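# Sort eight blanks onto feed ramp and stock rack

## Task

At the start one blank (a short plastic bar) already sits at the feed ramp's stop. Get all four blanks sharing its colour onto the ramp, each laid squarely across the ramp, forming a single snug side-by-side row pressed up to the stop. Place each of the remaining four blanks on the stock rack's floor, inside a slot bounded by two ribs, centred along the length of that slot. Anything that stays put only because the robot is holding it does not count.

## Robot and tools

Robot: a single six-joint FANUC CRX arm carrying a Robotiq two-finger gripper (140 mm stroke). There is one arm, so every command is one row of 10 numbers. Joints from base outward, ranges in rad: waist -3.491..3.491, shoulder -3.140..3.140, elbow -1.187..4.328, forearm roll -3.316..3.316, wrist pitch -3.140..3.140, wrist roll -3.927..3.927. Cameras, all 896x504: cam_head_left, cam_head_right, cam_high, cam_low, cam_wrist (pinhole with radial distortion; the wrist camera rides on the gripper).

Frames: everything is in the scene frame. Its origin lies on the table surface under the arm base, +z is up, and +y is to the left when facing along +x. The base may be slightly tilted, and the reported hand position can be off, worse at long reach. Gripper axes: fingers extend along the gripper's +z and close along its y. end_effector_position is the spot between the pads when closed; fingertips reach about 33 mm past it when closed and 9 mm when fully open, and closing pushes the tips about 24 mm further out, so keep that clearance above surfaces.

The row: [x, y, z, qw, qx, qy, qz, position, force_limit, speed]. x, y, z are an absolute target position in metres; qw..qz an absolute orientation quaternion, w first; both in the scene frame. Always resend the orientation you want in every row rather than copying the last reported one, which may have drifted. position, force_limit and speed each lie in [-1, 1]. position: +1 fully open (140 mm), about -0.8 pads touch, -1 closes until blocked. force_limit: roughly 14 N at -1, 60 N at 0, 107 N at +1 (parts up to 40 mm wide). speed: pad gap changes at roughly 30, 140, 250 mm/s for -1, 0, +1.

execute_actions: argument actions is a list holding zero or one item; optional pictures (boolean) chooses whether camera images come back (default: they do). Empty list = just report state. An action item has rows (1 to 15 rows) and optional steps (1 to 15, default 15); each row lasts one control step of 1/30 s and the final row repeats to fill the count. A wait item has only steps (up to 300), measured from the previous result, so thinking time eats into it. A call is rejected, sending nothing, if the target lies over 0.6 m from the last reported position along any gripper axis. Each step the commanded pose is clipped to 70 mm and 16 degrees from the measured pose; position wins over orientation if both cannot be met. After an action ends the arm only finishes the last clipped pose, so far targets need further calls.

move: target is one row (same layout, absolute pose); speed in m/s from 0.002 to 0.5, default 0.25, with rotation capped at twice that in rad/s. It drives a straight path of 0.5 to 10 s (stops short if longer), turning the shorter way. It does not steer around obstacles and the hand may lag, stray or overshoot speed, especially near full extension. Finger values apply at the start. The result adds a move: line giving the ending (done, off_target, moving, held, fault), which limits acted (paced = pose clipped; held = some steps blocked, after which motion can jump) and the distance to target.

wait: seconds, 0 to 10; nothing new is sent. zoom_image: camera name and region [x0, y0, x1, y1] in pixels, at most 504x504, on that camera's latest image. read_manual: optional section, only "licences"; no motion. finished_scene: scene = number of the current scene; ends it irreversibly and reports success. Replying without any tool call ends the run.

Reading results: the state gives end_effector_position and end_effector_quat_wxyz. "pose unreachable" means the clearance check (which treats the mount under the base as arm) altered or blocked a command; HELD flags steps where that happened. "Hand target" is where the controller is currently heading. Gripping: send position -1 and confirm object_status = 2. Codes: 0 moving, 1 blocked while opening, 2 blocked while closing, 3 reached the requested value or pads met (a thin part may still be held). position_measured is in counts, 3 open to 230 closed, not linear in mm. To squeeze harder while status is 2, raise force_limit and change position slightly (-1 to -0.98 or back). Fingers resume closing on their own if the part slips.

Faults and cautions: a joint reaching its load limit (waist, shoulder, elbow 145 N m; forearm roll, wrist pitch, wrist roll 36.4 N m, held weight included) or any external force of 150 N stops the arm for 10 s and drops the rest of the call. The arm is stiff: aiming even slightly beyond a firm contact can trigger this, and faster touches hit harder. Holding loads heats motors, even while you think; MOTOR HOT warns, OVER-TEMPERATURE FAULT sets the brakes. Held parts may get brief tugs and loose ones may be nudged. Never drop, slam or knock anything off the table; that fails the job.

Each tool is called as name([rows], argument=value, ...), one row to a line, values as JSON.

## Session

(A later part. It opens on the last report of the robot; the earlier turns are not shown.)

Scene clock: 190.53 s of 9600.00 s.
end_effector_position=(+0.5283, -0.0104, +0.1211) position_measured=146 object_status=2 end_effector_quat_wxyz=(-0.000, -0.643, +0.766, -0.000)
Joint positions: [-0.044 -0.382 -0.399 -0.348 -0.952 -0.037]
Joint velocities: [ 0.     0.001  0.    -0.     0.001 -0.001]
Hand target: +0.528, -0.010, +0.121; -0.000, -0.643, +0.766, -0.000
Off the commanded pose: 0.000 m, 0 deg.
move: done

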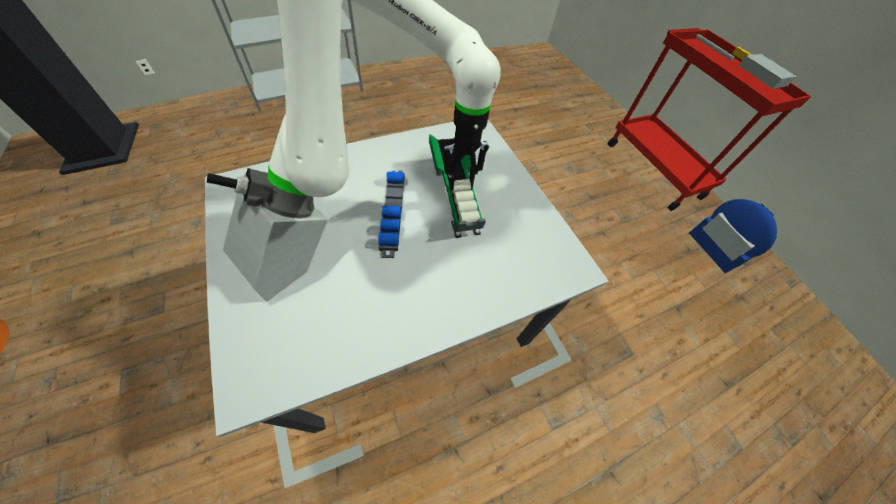

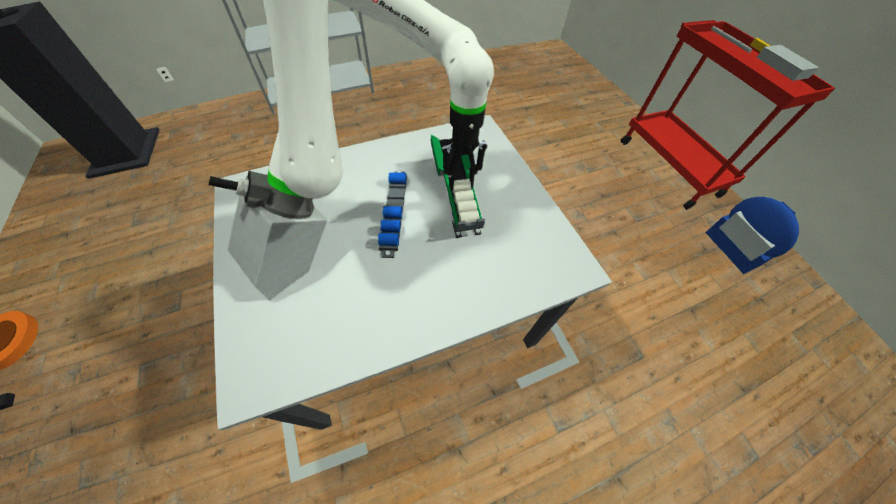

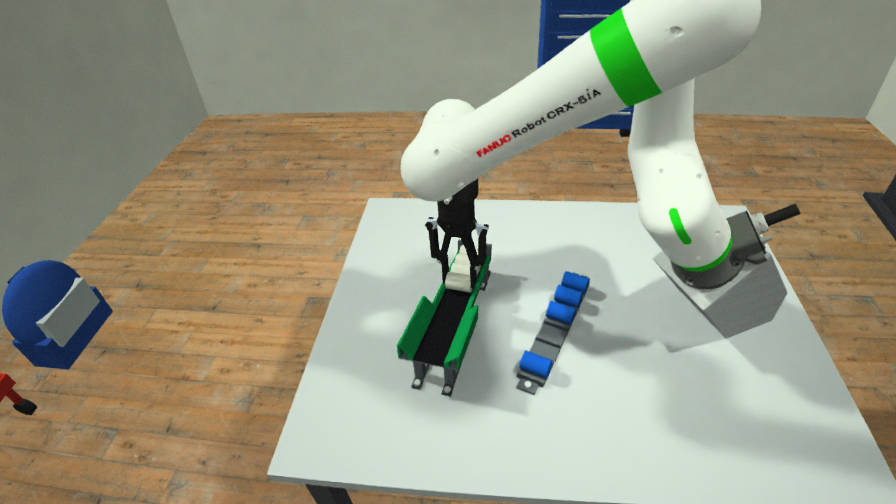

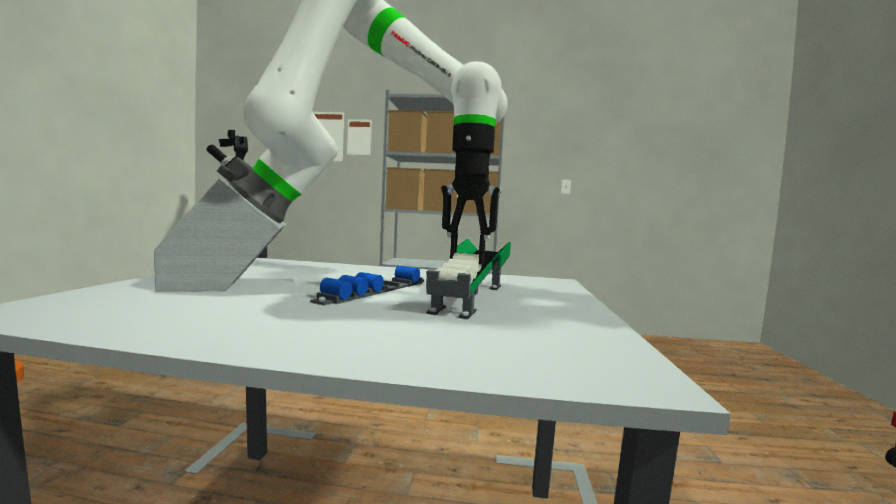

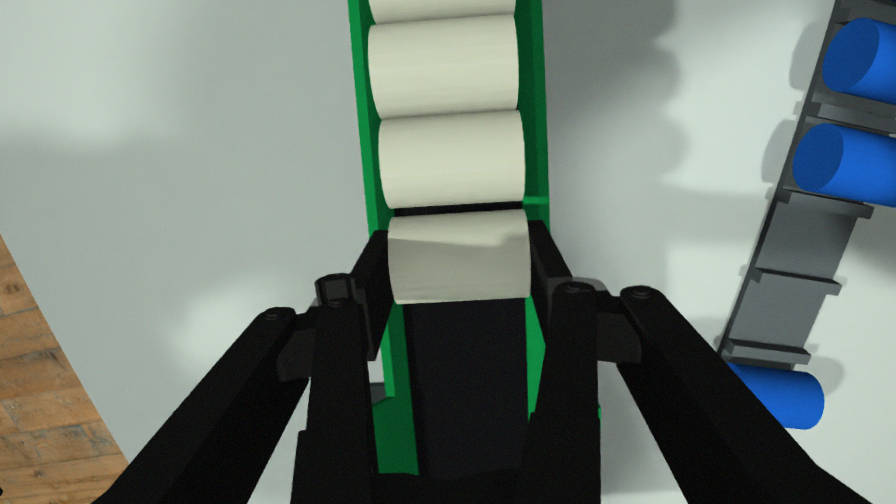

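move(target=[0.5285,-0.0107,0.117,0,0.643,-0.766,0,-1,0.3,-0.9], speed=0.01)

move(target=[0.5285,-0.0107,0.117,0,0.643,-0.766,0,0.2,0.3,-0.9], speed=0.01)

move(target=[0.525,-0.03,0.165,0,0.643,-0.766,0,0.2,0.3,-0.9], speed=0.1)

Scene clock: 197.03 s of 9600.00 s.
end_effector_position=(+0.5285, -0.0107, +0.1170) position_measured=146 object_status=2 end_effector_quat_wxyz=(-0.000, -0.643, +0.766, -0.000)
Joint positions: [-0.042 -0.375 -0.401 -0.35  -0.943 -0.035]
Joint velocities: [-0.     0.    -0.001 -0.    -0.002  0.   ]
Hand target: +0.528, -0.011, +0.117; -0.000, -0.643, +0.766, -0.000
Off the commanded pose: 0.000 m, 0 deg.
After step 90, 2.80 s passed at rest.
move: done

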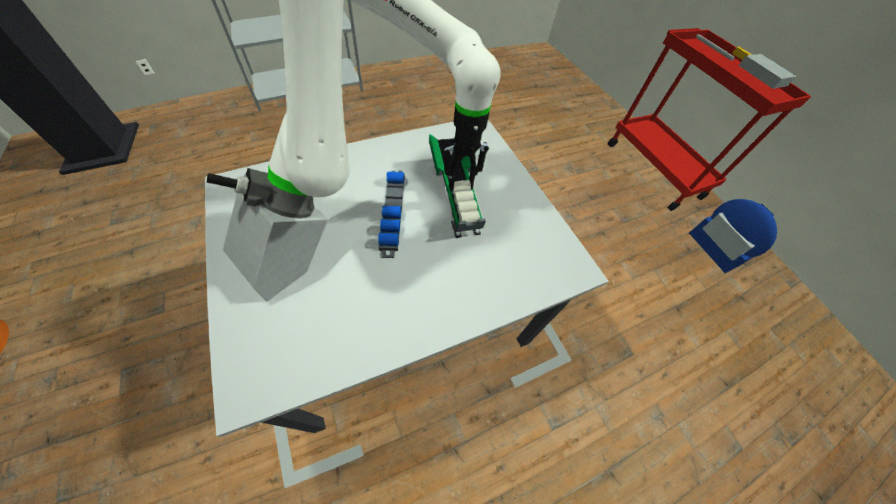

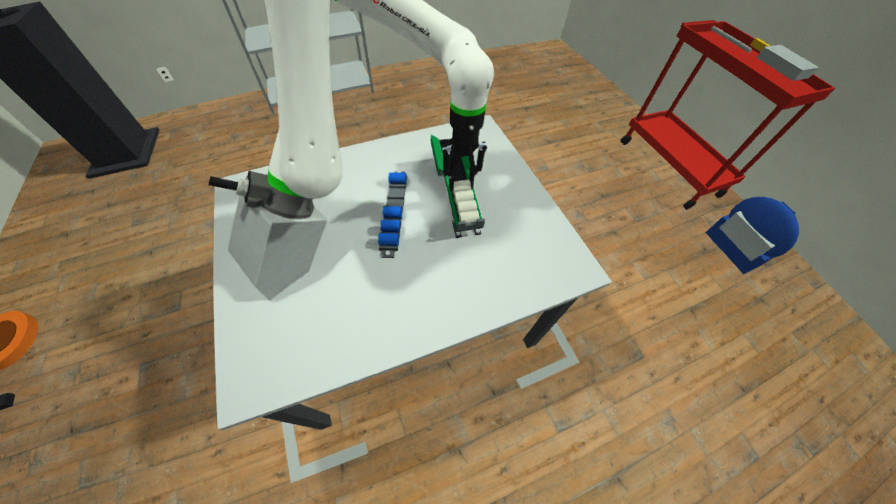

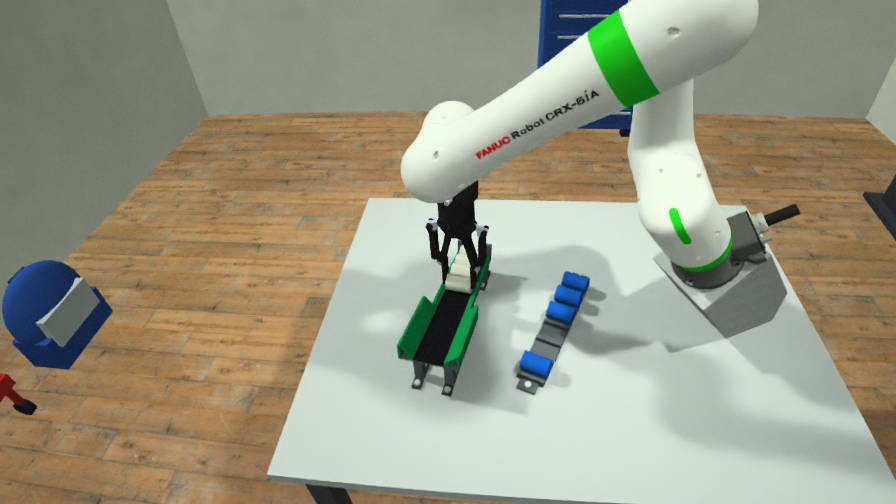

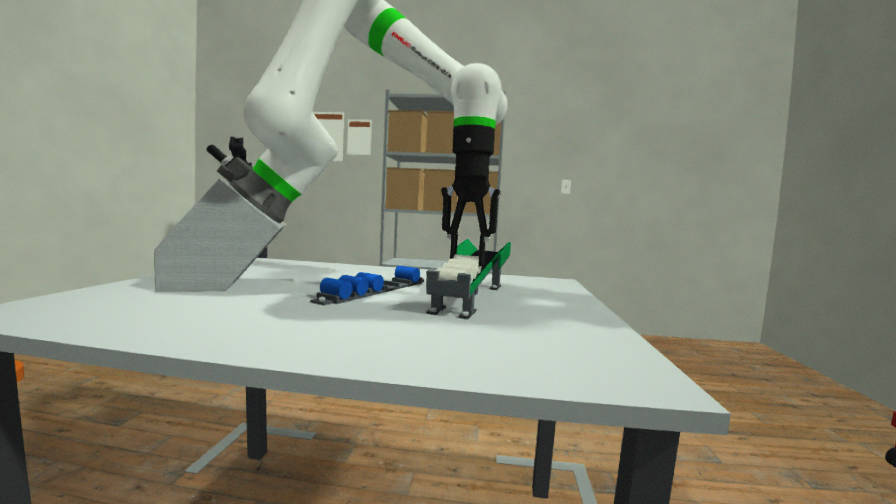

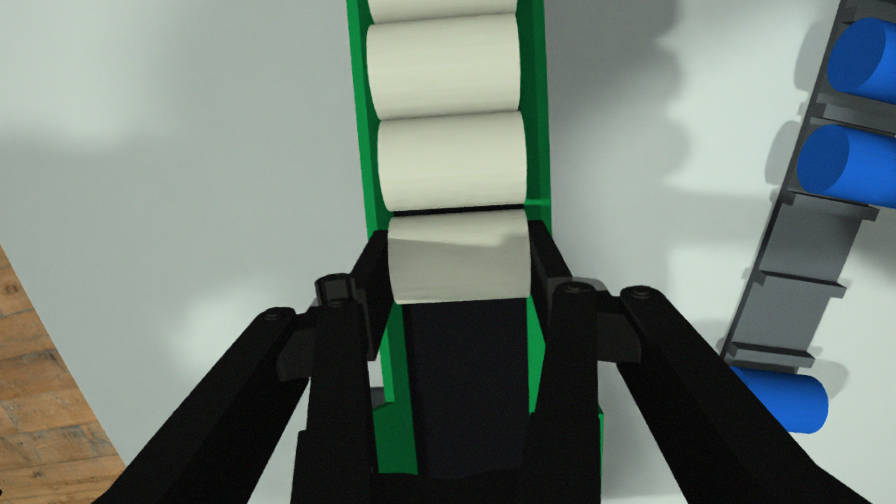

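Scene clock: 197.90 s of 9600.00 s.
end_effector_position=(+0.5285, -0.0107, +0.1170) position_measured=104 object_status=3 end_effector_quat_wxyz=(-0.000, -0.643, +0.766, +0.000)
Joint positions: [-0.042 -0.375 -0.401 -0.35  -0.942 -0.035]
Joint velocities: [-0. -0.  0. -0.  0. -0.]
Hand target: +0.528, -0.011, +0.117; +0.000, -0.643, +0.766, -0.000
Off the commanded pose: 0.000 m, 0 deg.
move: done

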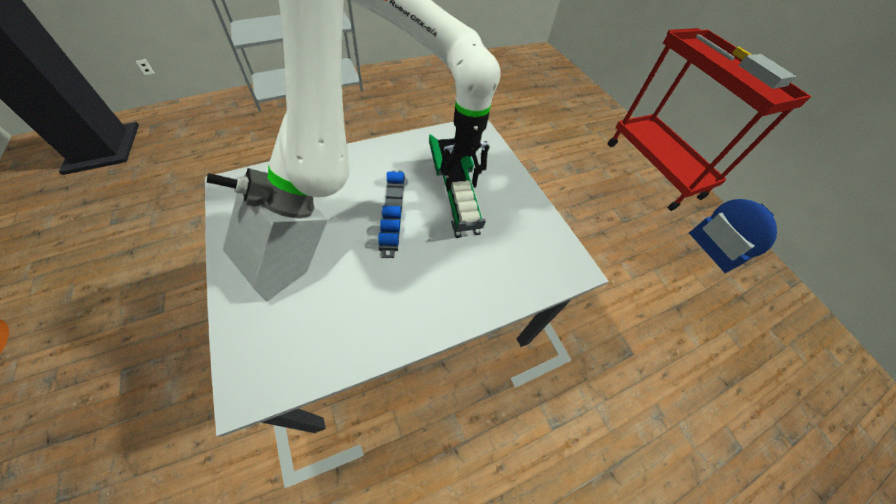

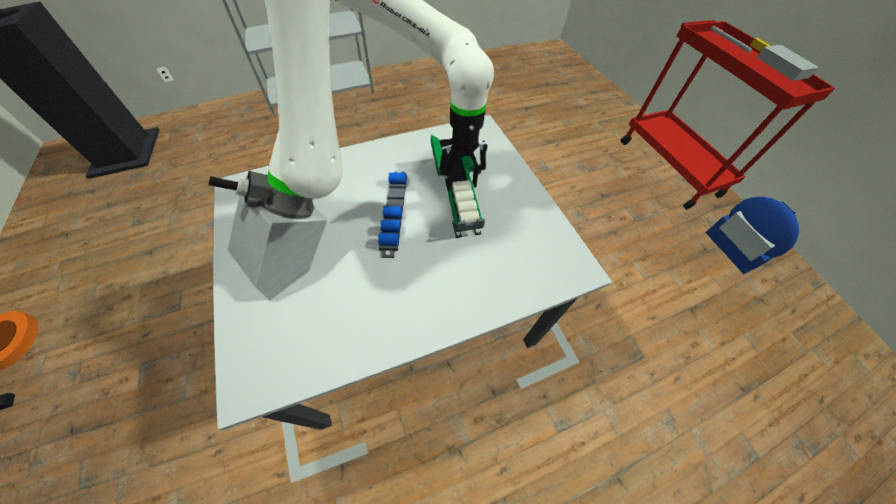

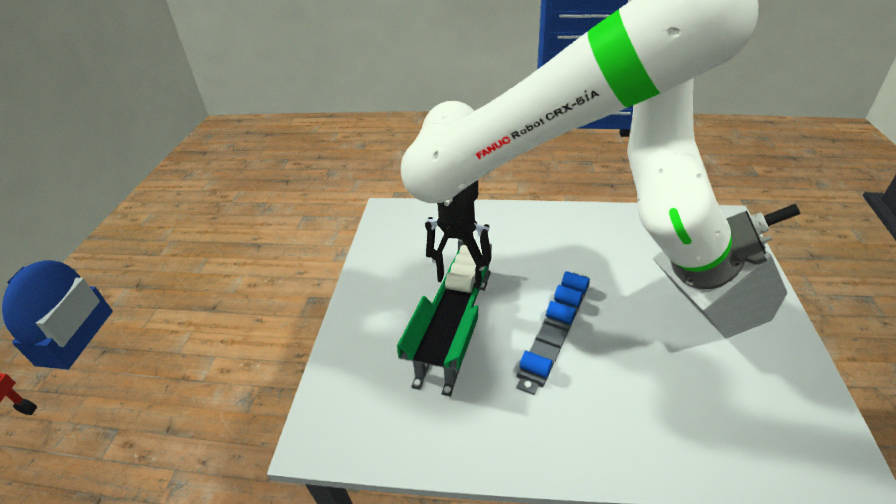

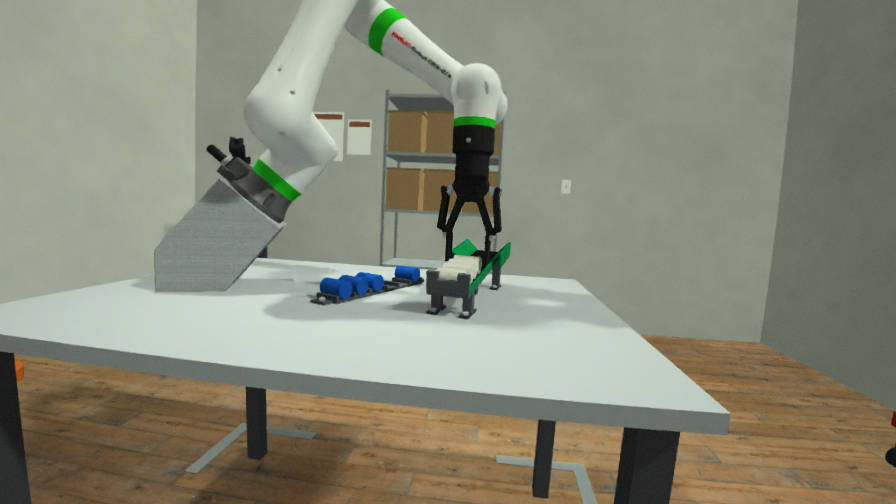

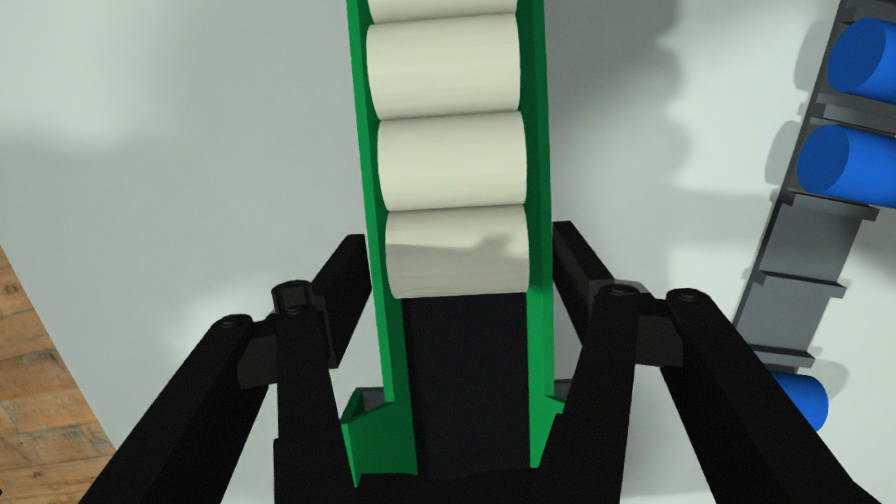

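Scene clock: 198.77 s of 9600.00 s.
end_effector_position=(+0.5255, -0.0300, +0.1652) position_measured=104 object_status=3 end_effector_quat_wxyz=(+0.000, -0.643, +0.766, -0.000)
Joint positions: [-0.175 -0.411 -0.338 -0.408 -1.084  0.067]
Joint velocities: [-0.001 -0.     0.    -0.001 -0.002  0.001]
Hand target: +0.525, -0.030, +0.165; +0.000, -0.643, +0.766, +0.000
Off the commanded pose: 0.000 m, 0 deg.
move: done

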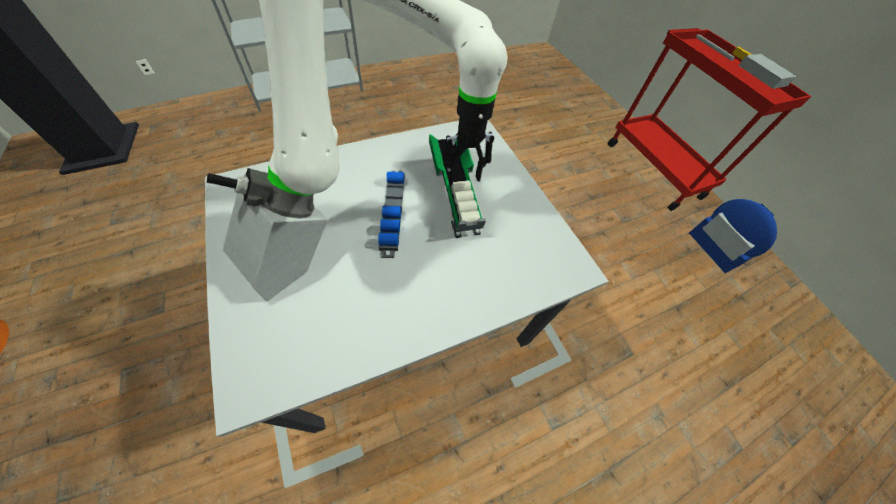

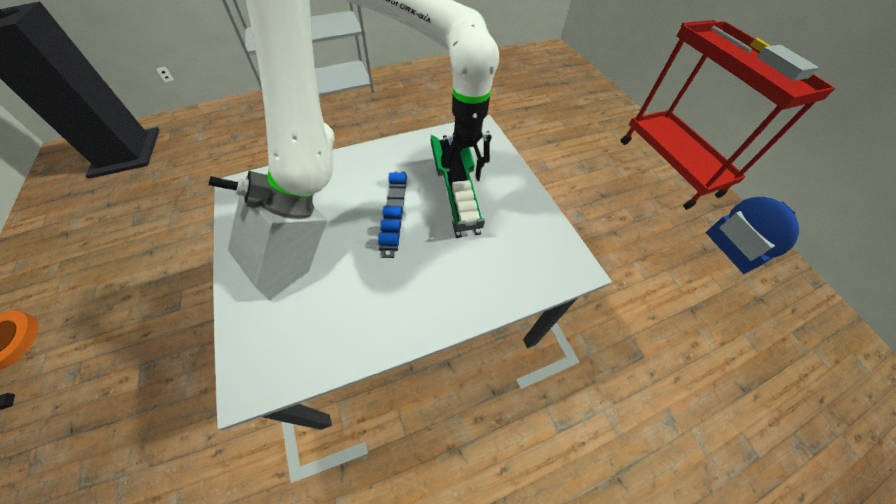

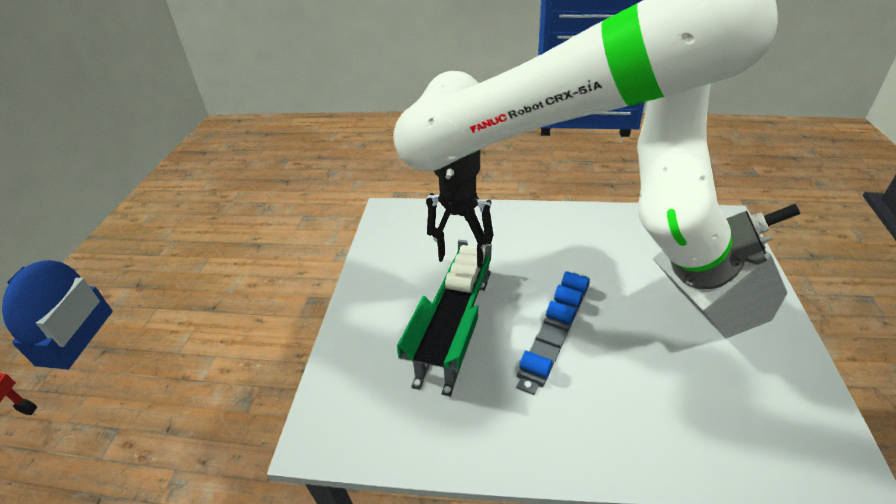

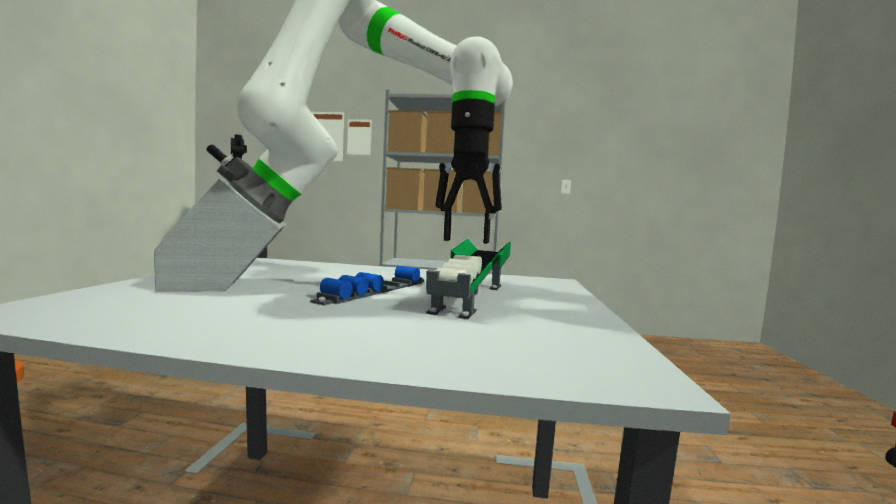

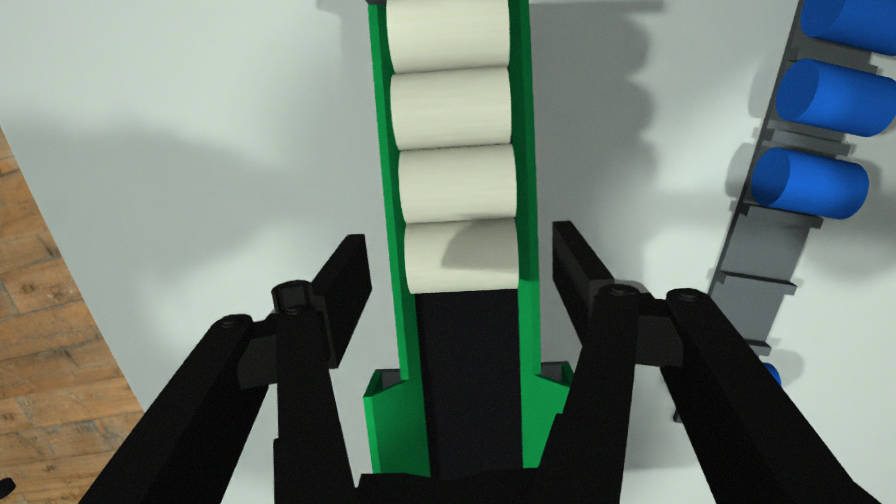

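execute_actions(actions=[])

Scene clock: 204.60 s of 9600.00 s.
end_effector_position=(+0.5254, -0.0301, +0.1649) position_measured=104 object_status=3 end_effector_quat_wxyz=(+0.000, -0.643, +0.766, +0.000)
Joint positions: [-0.175 -0.411 -0.338 -0.408 -1.084  0.067]
Joint velocities: [ 0.    -0.     0.     0.    -0.001 -0.002]
Hand target: +0.525, -0.030, +0.165; +0.000, -0.643, +0.766, +0.000
Off the commanded pose: 0.000 m, 0 deg.
Steps of this call (steps 1 to 90: nothing new was sent; then 2.83 s passed at rest). Readings (end_effector_position | what the end effector reports):
1: (+0.5255, -0.0300, +0.1652) | position_measured=104 object_status=3
2: (+0.5254, -0.0300, +0.1651) | position_measured=104 object_status=3
4: (+0.5254, -0.0300, +0.1651) | position_measured=104 object_status=3
8: (+0.5254, -0.0300, +0.1650) | position_measured=104 object_status=3
90: the state above

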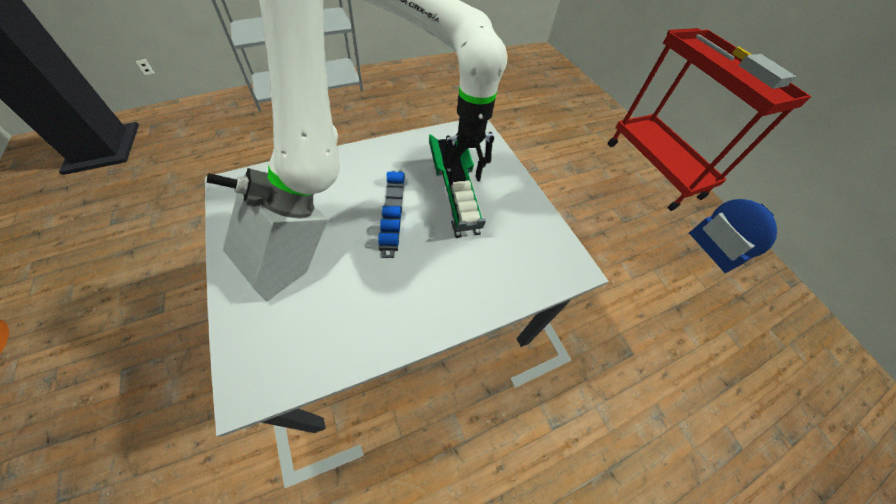

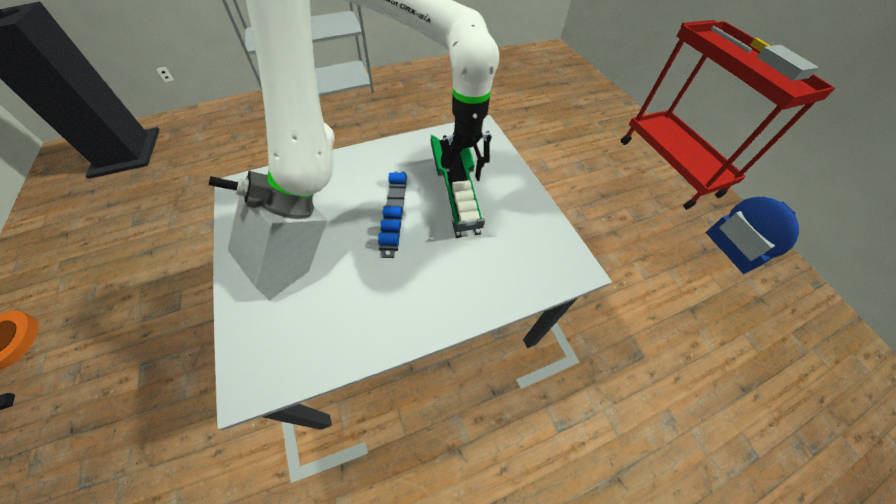

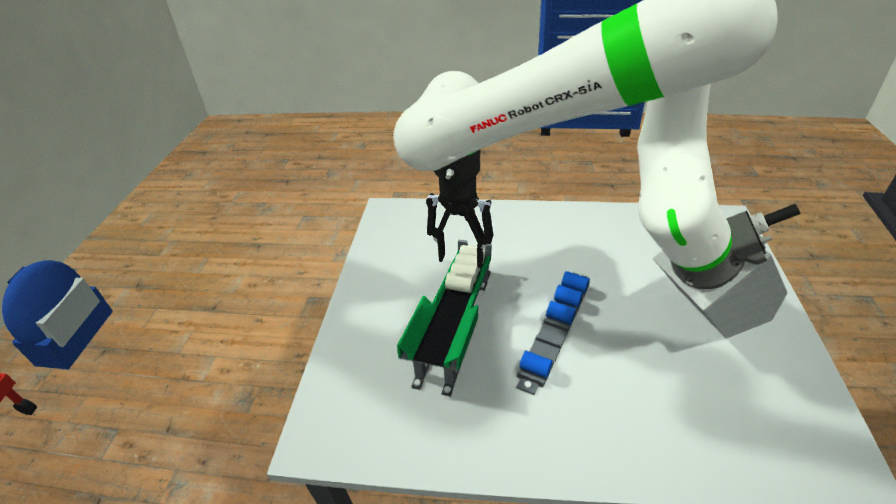

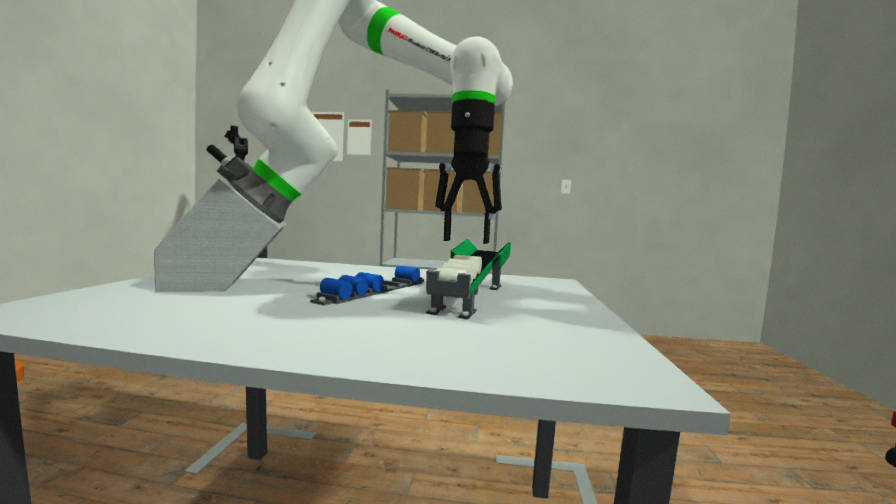

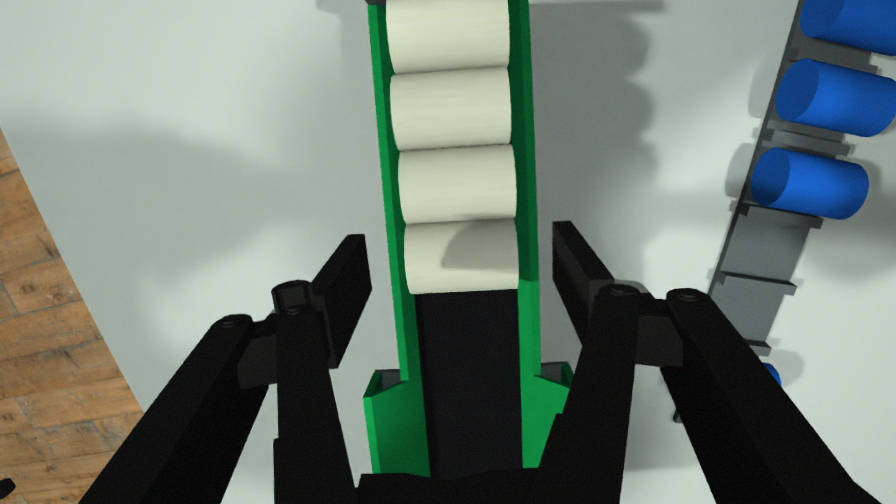

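finished_scene(scene=2)

The scene is finished: the task was done.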